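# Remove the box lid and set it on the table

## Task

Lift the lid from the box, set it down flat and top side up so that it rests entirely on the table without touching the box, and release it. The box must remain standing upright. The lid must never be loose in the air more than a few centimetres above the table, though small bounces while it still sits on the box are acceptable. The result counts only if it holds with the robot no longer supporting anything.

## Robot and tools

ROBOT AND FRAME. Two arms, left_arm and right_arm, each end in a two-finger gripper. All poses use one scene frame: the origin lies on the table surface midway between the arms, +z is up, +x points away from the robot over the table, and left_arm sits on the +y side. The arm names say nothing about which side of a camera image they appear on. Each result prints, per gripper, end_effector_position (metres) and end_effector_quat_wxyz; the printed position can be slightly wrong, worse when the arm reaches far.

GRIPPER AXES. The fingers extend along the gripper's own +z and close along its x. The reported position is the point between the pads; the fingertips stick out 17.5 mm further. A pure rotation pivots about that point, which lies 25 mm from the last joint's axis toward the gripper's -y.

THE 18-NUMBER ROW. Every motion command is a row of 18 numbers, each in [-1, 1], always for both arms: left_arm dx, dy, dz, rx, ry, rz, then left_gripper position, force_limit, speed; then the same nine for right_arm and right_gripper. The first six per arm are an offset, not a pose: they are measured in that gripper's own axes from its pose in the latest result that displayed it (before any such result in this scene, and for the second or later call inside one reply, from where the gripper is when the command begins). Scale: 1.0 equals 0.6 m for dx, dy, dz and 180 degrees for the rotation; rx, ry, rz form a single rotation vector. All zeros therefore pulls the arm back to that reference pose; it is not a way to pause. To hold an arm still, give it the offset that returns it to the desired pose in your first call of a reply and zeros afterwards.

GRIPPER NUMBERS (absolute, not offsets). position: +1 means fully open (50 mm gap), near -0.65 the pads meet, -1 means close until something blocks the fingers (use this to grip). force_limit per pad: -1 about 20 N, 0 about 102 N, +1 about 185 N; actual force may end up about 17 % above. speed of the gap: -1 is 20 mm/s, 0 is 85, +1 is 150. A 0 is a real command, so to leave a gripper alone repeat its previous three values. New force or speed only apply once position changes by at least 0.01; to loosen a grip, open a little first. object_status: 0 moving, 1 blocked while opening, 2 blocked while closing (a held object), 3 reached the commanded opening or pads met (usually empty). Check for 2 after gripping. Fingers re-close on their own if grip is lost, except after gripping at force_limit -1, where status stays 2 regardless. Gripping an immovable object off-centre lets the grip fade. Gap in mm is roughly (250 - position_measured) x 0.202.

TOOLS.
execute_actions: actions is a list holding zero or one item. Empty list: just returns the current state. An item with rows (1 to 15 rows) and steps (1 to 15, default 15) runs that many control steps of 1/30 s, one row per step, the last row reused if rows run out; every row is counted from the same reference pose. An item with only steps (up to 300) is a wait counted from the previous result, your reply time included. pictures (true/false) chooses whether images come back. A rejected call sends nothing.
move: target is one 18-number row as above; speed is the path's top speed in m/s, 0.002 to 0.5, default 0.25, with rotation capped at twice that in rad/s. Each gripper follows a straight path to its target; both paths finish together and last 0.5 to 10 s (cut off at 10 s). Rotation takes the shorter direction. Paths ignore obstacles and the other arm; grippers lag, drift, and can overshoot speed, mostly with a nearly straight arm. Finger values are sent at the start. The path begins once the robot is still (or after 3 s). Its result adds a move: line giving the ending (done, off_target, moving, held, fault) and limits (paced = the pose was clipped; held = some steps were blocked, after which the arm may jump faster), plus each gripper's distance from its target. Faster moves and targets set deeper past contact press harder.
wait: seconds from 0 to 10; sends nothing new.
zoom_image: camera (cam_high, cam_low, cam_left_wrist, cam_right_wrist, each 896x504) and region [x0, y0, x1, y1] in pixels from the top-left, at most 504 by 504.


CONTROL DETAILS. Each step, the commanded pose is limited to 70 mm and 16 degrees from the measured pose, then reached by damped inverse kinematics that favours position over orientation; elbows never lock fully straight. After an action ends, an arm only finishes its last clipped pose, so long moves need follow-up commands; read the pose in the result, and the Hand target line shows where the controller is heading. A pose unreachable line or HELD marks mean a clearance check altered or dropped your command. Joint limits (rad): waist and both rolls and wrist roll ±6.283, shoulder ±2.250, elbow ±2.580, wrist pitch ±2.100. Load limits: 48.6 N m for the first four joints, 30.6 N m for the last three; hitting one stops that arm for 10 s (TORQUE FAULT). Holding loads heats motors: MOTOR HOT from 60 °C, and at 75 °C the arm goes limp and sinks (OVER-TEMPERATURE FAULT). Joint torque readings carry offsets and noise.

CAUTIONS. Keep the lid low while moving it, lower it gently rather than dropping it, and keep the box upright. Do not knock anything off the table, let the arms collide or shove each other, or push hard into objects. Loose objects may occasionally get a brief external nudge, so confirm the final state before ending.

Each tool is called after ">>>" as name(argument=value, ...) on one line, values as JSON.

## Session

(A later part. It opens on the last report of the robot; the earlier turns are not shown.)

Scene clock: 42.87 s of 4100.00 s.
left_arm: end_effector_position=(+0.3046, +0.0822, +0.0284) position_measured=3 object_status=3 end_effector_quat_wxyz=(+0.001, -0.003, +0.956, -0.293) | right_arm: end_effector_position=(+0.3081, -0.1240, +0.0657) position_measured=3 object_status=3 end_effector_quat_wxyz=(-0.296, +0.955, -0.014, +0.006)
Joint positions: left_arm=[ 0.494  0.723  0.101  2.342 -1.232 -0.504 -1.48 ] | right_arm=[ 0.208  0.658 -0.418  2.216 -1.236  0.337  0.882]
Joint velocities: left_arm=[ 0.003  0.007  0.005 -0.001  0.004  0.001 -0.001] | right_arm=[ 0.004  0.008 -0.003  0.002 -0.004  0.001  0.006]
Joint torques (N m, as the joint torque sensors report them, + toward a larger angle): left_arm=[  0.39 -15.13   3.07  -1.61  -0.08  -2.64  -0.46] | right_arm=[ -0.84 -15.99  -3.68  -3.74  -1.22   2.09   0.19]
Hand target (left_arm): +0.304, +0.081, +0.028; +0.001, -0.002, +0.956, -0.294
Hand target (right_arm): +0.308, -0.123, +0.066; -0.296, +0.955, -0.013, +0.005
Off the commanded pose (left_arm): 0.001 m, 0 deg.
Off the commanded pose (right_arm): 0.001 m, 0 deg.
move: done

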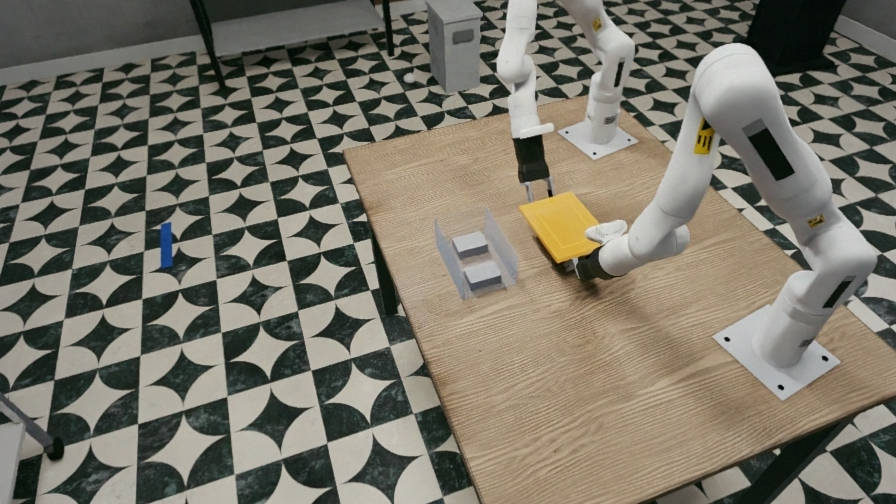

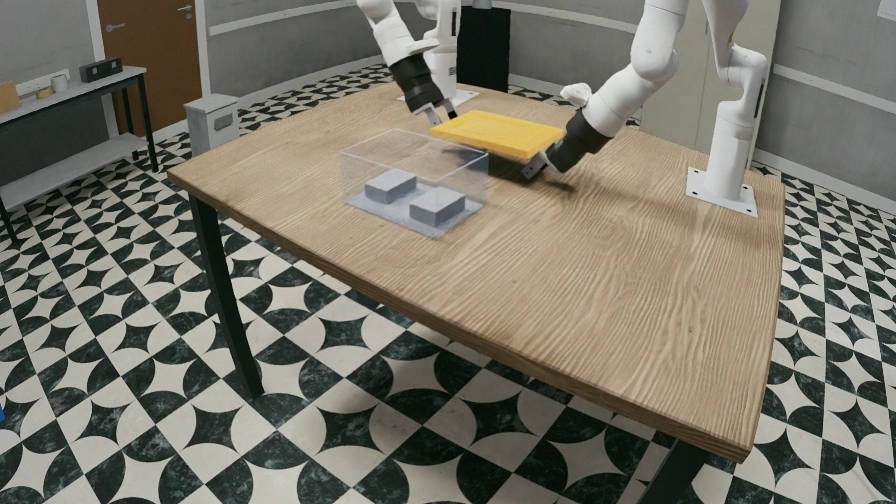

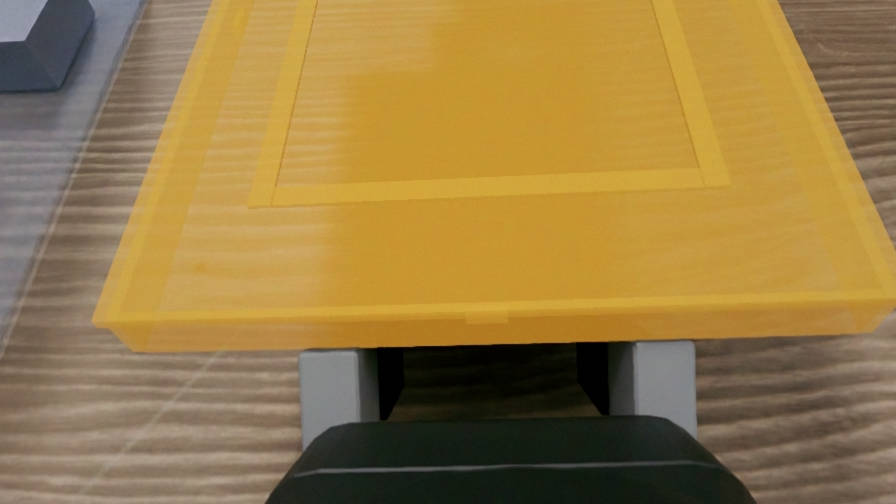

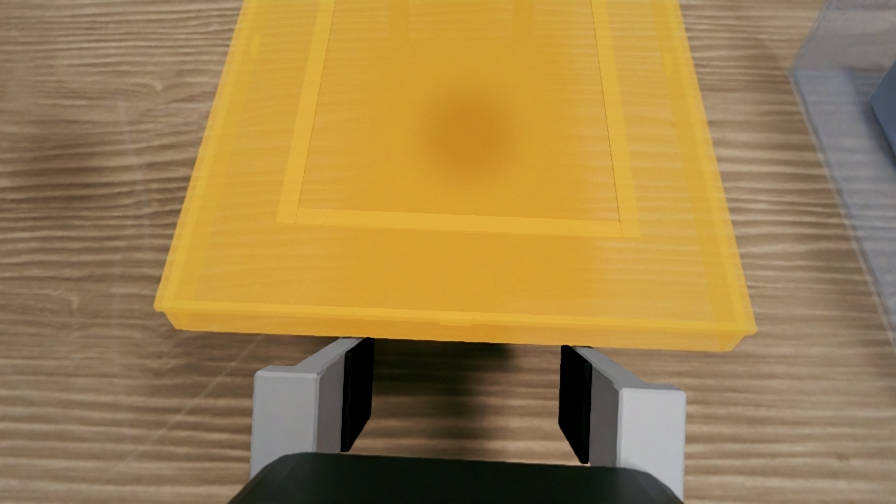

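>>> move(target=[0,0.003,0.006,0,0,0,1,0,0,0,0.033,0.06,0,0,0,1,0,0], speed=0.025)

>>> move(target=[0,0.062,-0.042,0,0,0,1,0,0,0,0.006,0.004,0,0,0,1,0,0], speed=0.012)

Scene clock: 45.67 s of 4100.00 s.
left_arm: end_effector_position=(+0.3048, +0.0819, +0.0244) position_measured=3 object_status=3 end_effector_quat_wxyz=(+0.001, -0.003, +0.956, -0.293) | right_arm: end_effector_position=(+0.3086, -0.1200, +0.0250) position_measured=3 object_status=3 end_effector_quat_wxyz=(-0.296, +0.955, -0.013, +0.006)
Joint positions: left_arm=[ 0.502  0.736  0.093  2.341 -1.214 -0.512 -1.499] | right_arm=[ 0.331  0.83  -0.612  2.215 -1.443  0.138  1.161]
Joint velocities: left_arm=[-0.    -0.001  0.     0.    -0.    -0.    -0.002] | right_arm=[ 0.019  0.013 -0.022  0.004 -0.025 -0.019  0.028]
Joint torques (N m, as the joint torque sensors report them, + toward a larger angle): left_arm=[  0.17 -15.06   2.32  -1.39  -0.09  -2.49  -0.45] | right_arm=[  0.16 -15.82  -4.19  -2.63  -0.47   2.14  -0.49]
Hand target (left_arm): +0.305, +0.082, +0.024; +0.001, -0.003, +0.956, -0.293
Hand target (right_arm): +0.309, -0.120, +0.025; -0.296, +0.955, -0.014, +0.006
Off the commanded pose (left_arm): 0.000 m, 0 deg.
Off the commanded pose (right_arm): 0.000 m, 0 deg.
move: done

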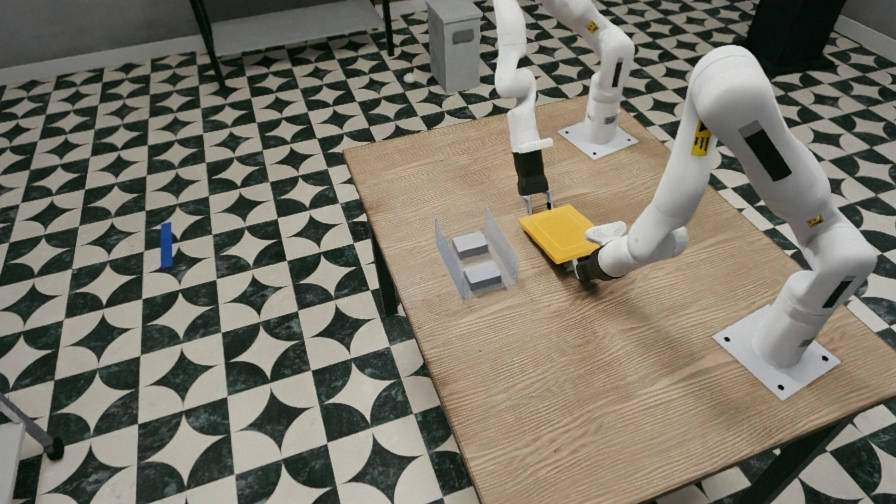

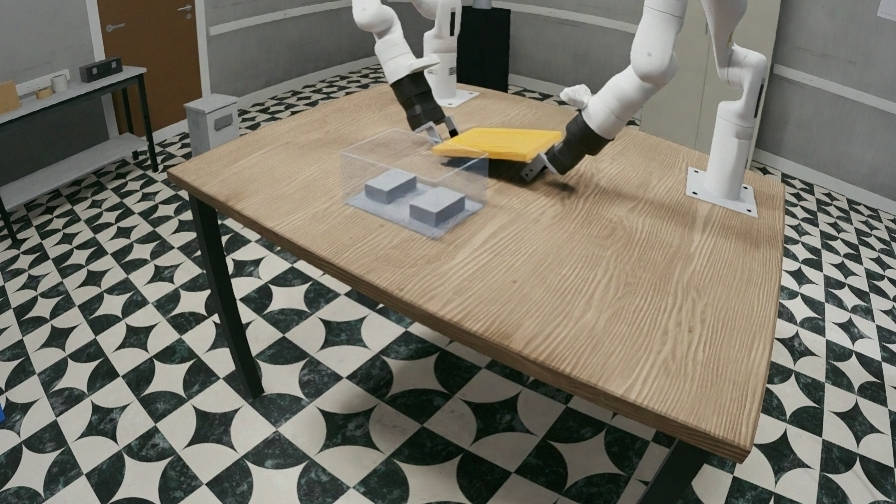

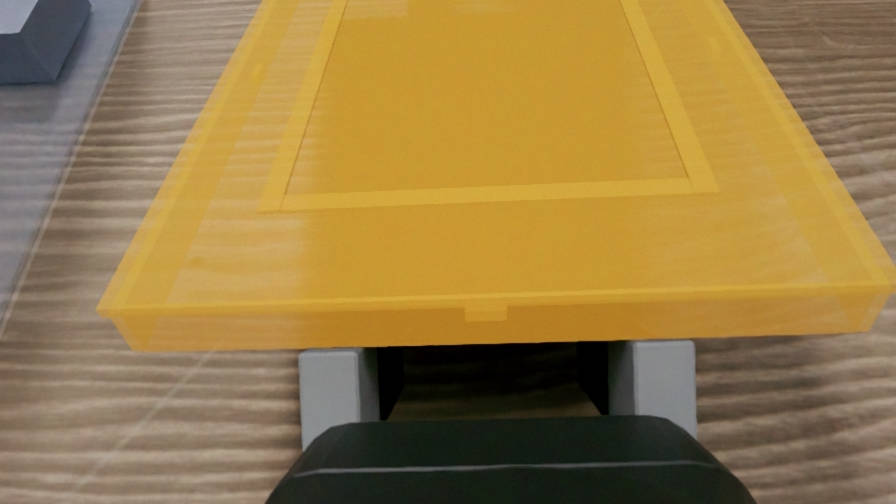

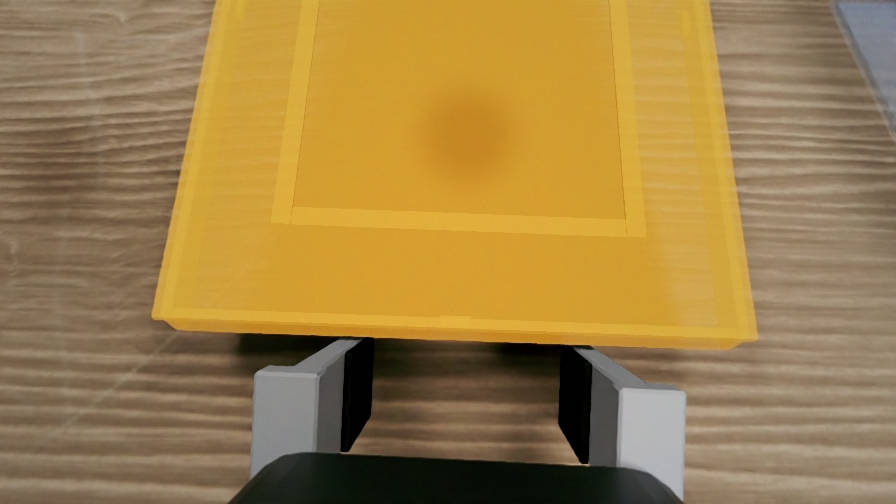

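Scene clock: 49.63 s of 4100.00 s.
left_arm: end_effector_position=(+0.3043, +0.1267, +0.0244) position_measured=3 object_status=3 end_effector_quat_wxyz=(+0.001, -0.003, +0.956, -0.293) | right_arm: end_effector_position=(+0.3086, -0.1215, +0.0215) position_measured=3 object_status=3 end_effector_quat_wxyz=(-0.296, +0.955, -0.013, +0.007)
Joint positions: left_arm=[ 0.394  0.73   0.045  2.4   -1.298 -0.563 -1.567] | right_arm=[ 0.353  0.85  -0.637  2.216 -1.47   0.115  1.202]
Joint velocities: left_arm=[-0.001  0.001 -0.001  0.     0.    -0.001  0.001] | right_arm=[ 0.001  0.002 -0.    -0.    -0.002 -0.     0.002]
Joint torques (N m, as the joint torque sensors report them, + toward a larger angle): left_arm=[ -0.47 -14.15   1.7   -0.73  -0.32  -2.29  -0.41] | right_arm=[ -0.25 -15.15  -4.38  -2.48  -0.08   1.76  -0.28]
Hand target (left_arm): +0.304, +0.127, +0.024; +0.001, -0.003, +0.956, -0.293
Hand target (right_arm): +0.309, -0.122, +0.021; -0.296, +0.955, -0.013, +0.006
Off the commanded pose (left_arm): 0.000 m, 0 deg.
Off the commanded pose (right_arm): 0.001 m, 0 deg.
move: done

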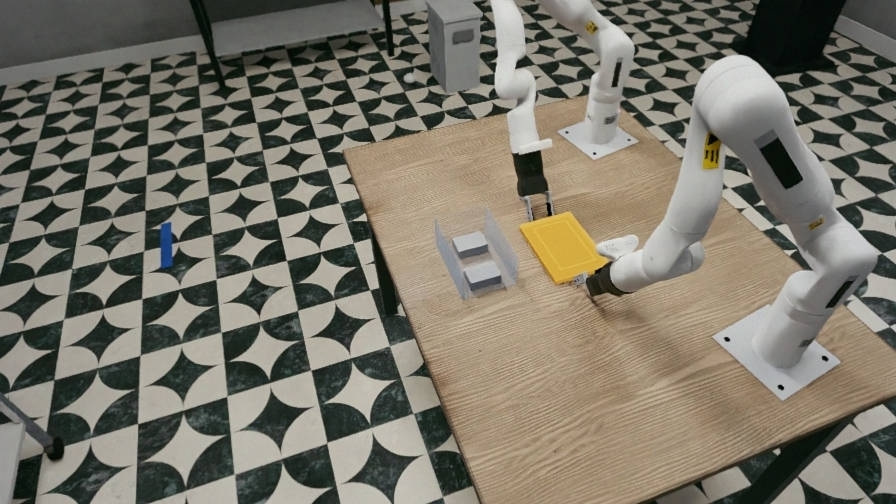

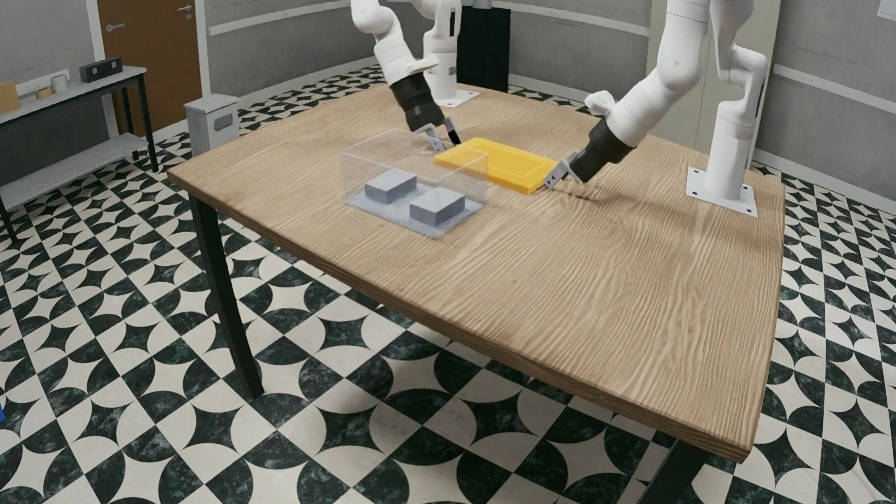

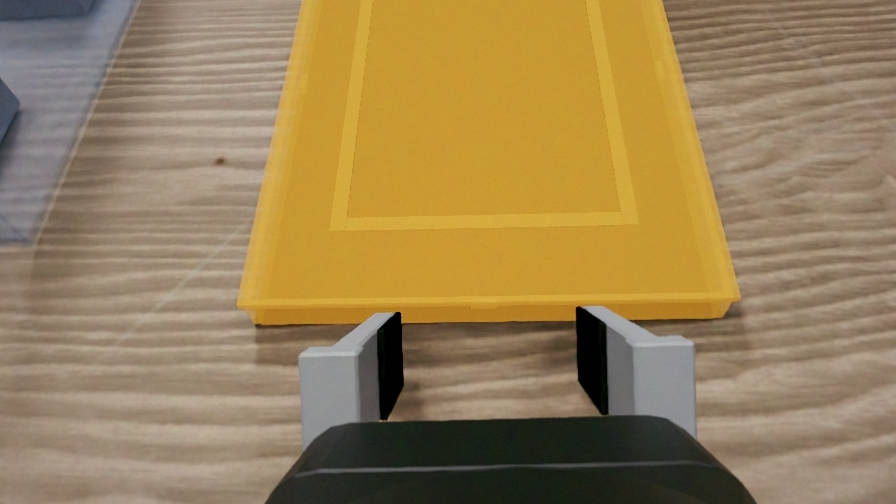

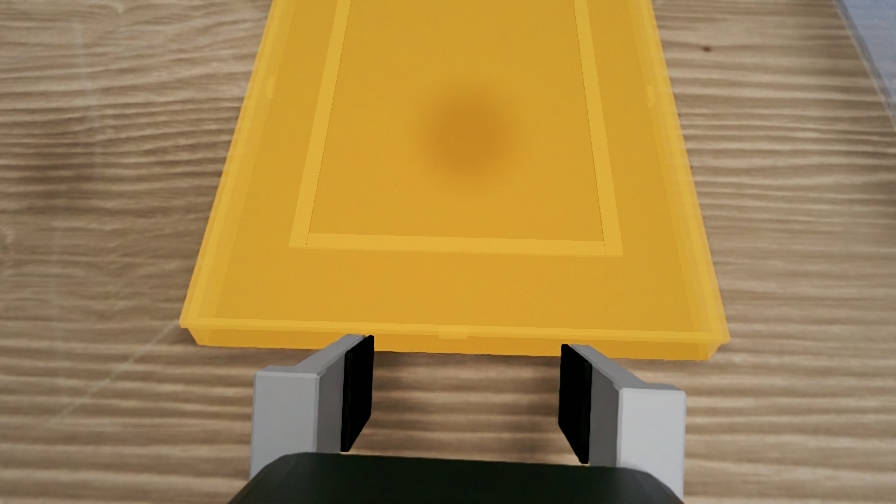

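>>> move(target=[0,0,-0.07,0,0,0,1,0,0,0,0,-0.07,0,0,0,1,0,0], speed=0.08)

>>> finished_scene(scene=1)

Scene clock: 51.00 s of 4100.00 s.
left_arm: end_effector_position=(+0.3038, +0.1502, +0.0587) position_measured=3 object_status=3 end_effector_quat_wxyz=(+0.001, -0.003, +0.956, -0.293) | right_arm: end_effector_position=(+0.3077, -0.1455, +0.0559) position_measured=3 object_status=3 end_effector_quat_wxyz=(-0.296, +0.955, -0.014, +0.006)
Joint positions: left_arm=[ 0.291  0.607  0.074  2.419 -1.547 -0.54  -1.364] | right_arm=[ 0.284  0.687 -0.437  2.232 -1.232  0.328  0.951]
Joint velocities: left_arm=[-0.003 -0.006 -0.004 -0.001 -0.001 -0.001  0.002] | right_arm=[-0.007 -0.008 -0.004 -0.002  0.007  0.    -0.008]
Joint torques (N m, as the joint torque sensors report them, + toward a larger angle): left_arm=[  0.18 -12.55   1.56  -1.45  -0.08  -2.03  -0.39] | right_arm=[  0.42 -14.97  -3.17  -3.33  -0.91   1.99   0.07]
Hand target (left_arm): +0.304, +0.150, +0.059; +0.001, -0.003, +0.956, -0.293
Hand target (right_arm): +0.308, -0.145, +0.056; -0.296, +0.955, -0.013, +0.006
Off the commanded pose (left_arm): 0.001 m, 0 deg.
Off the commanded pose (right_arm): 0.000 m, 0 deg.
move: done

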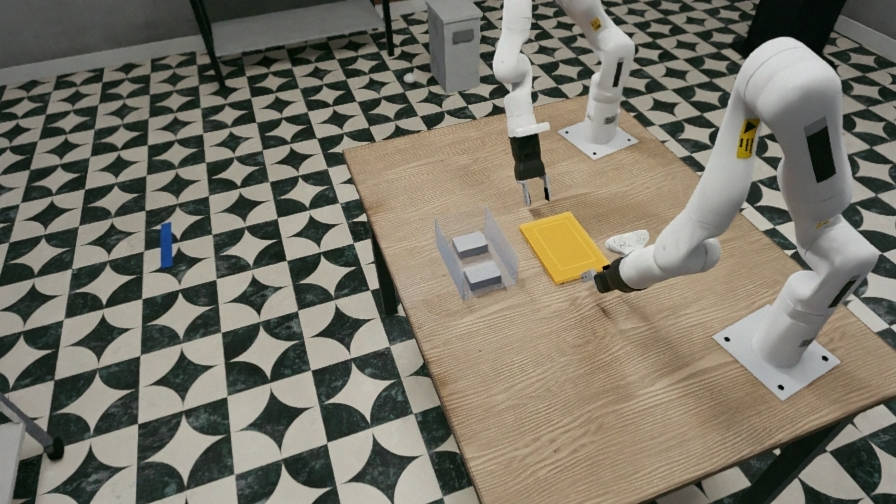

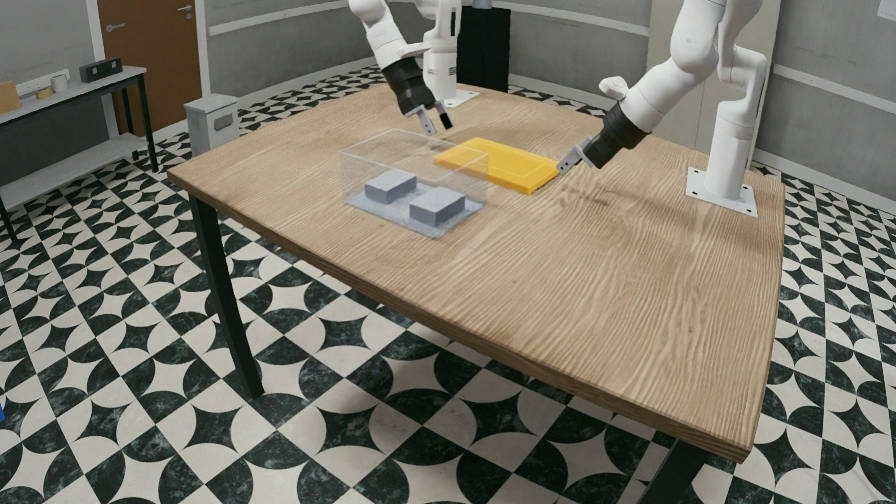

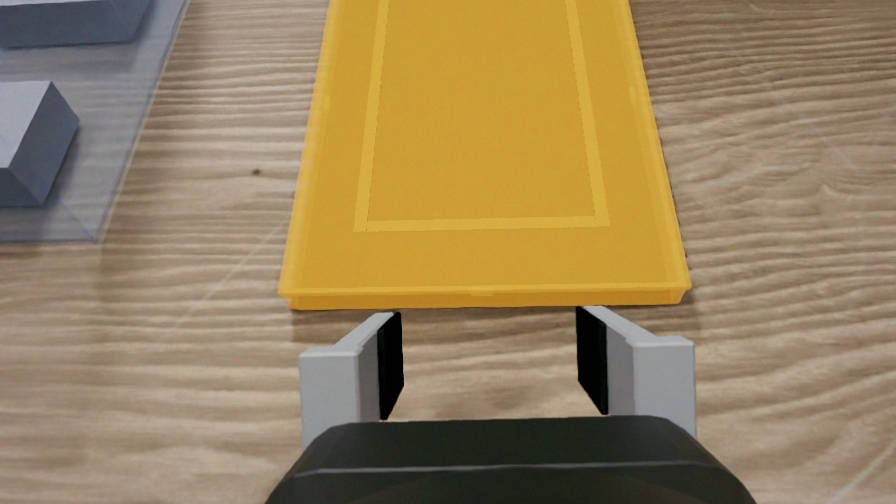

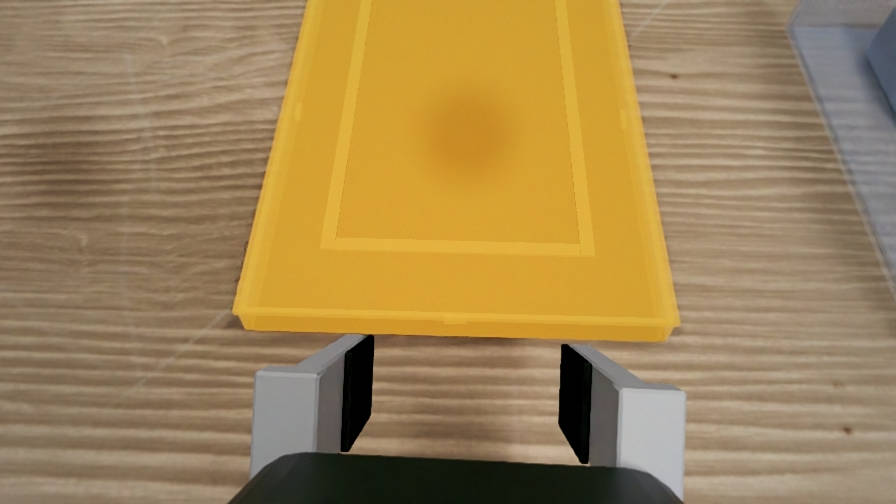

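The scene is finished: the task was done.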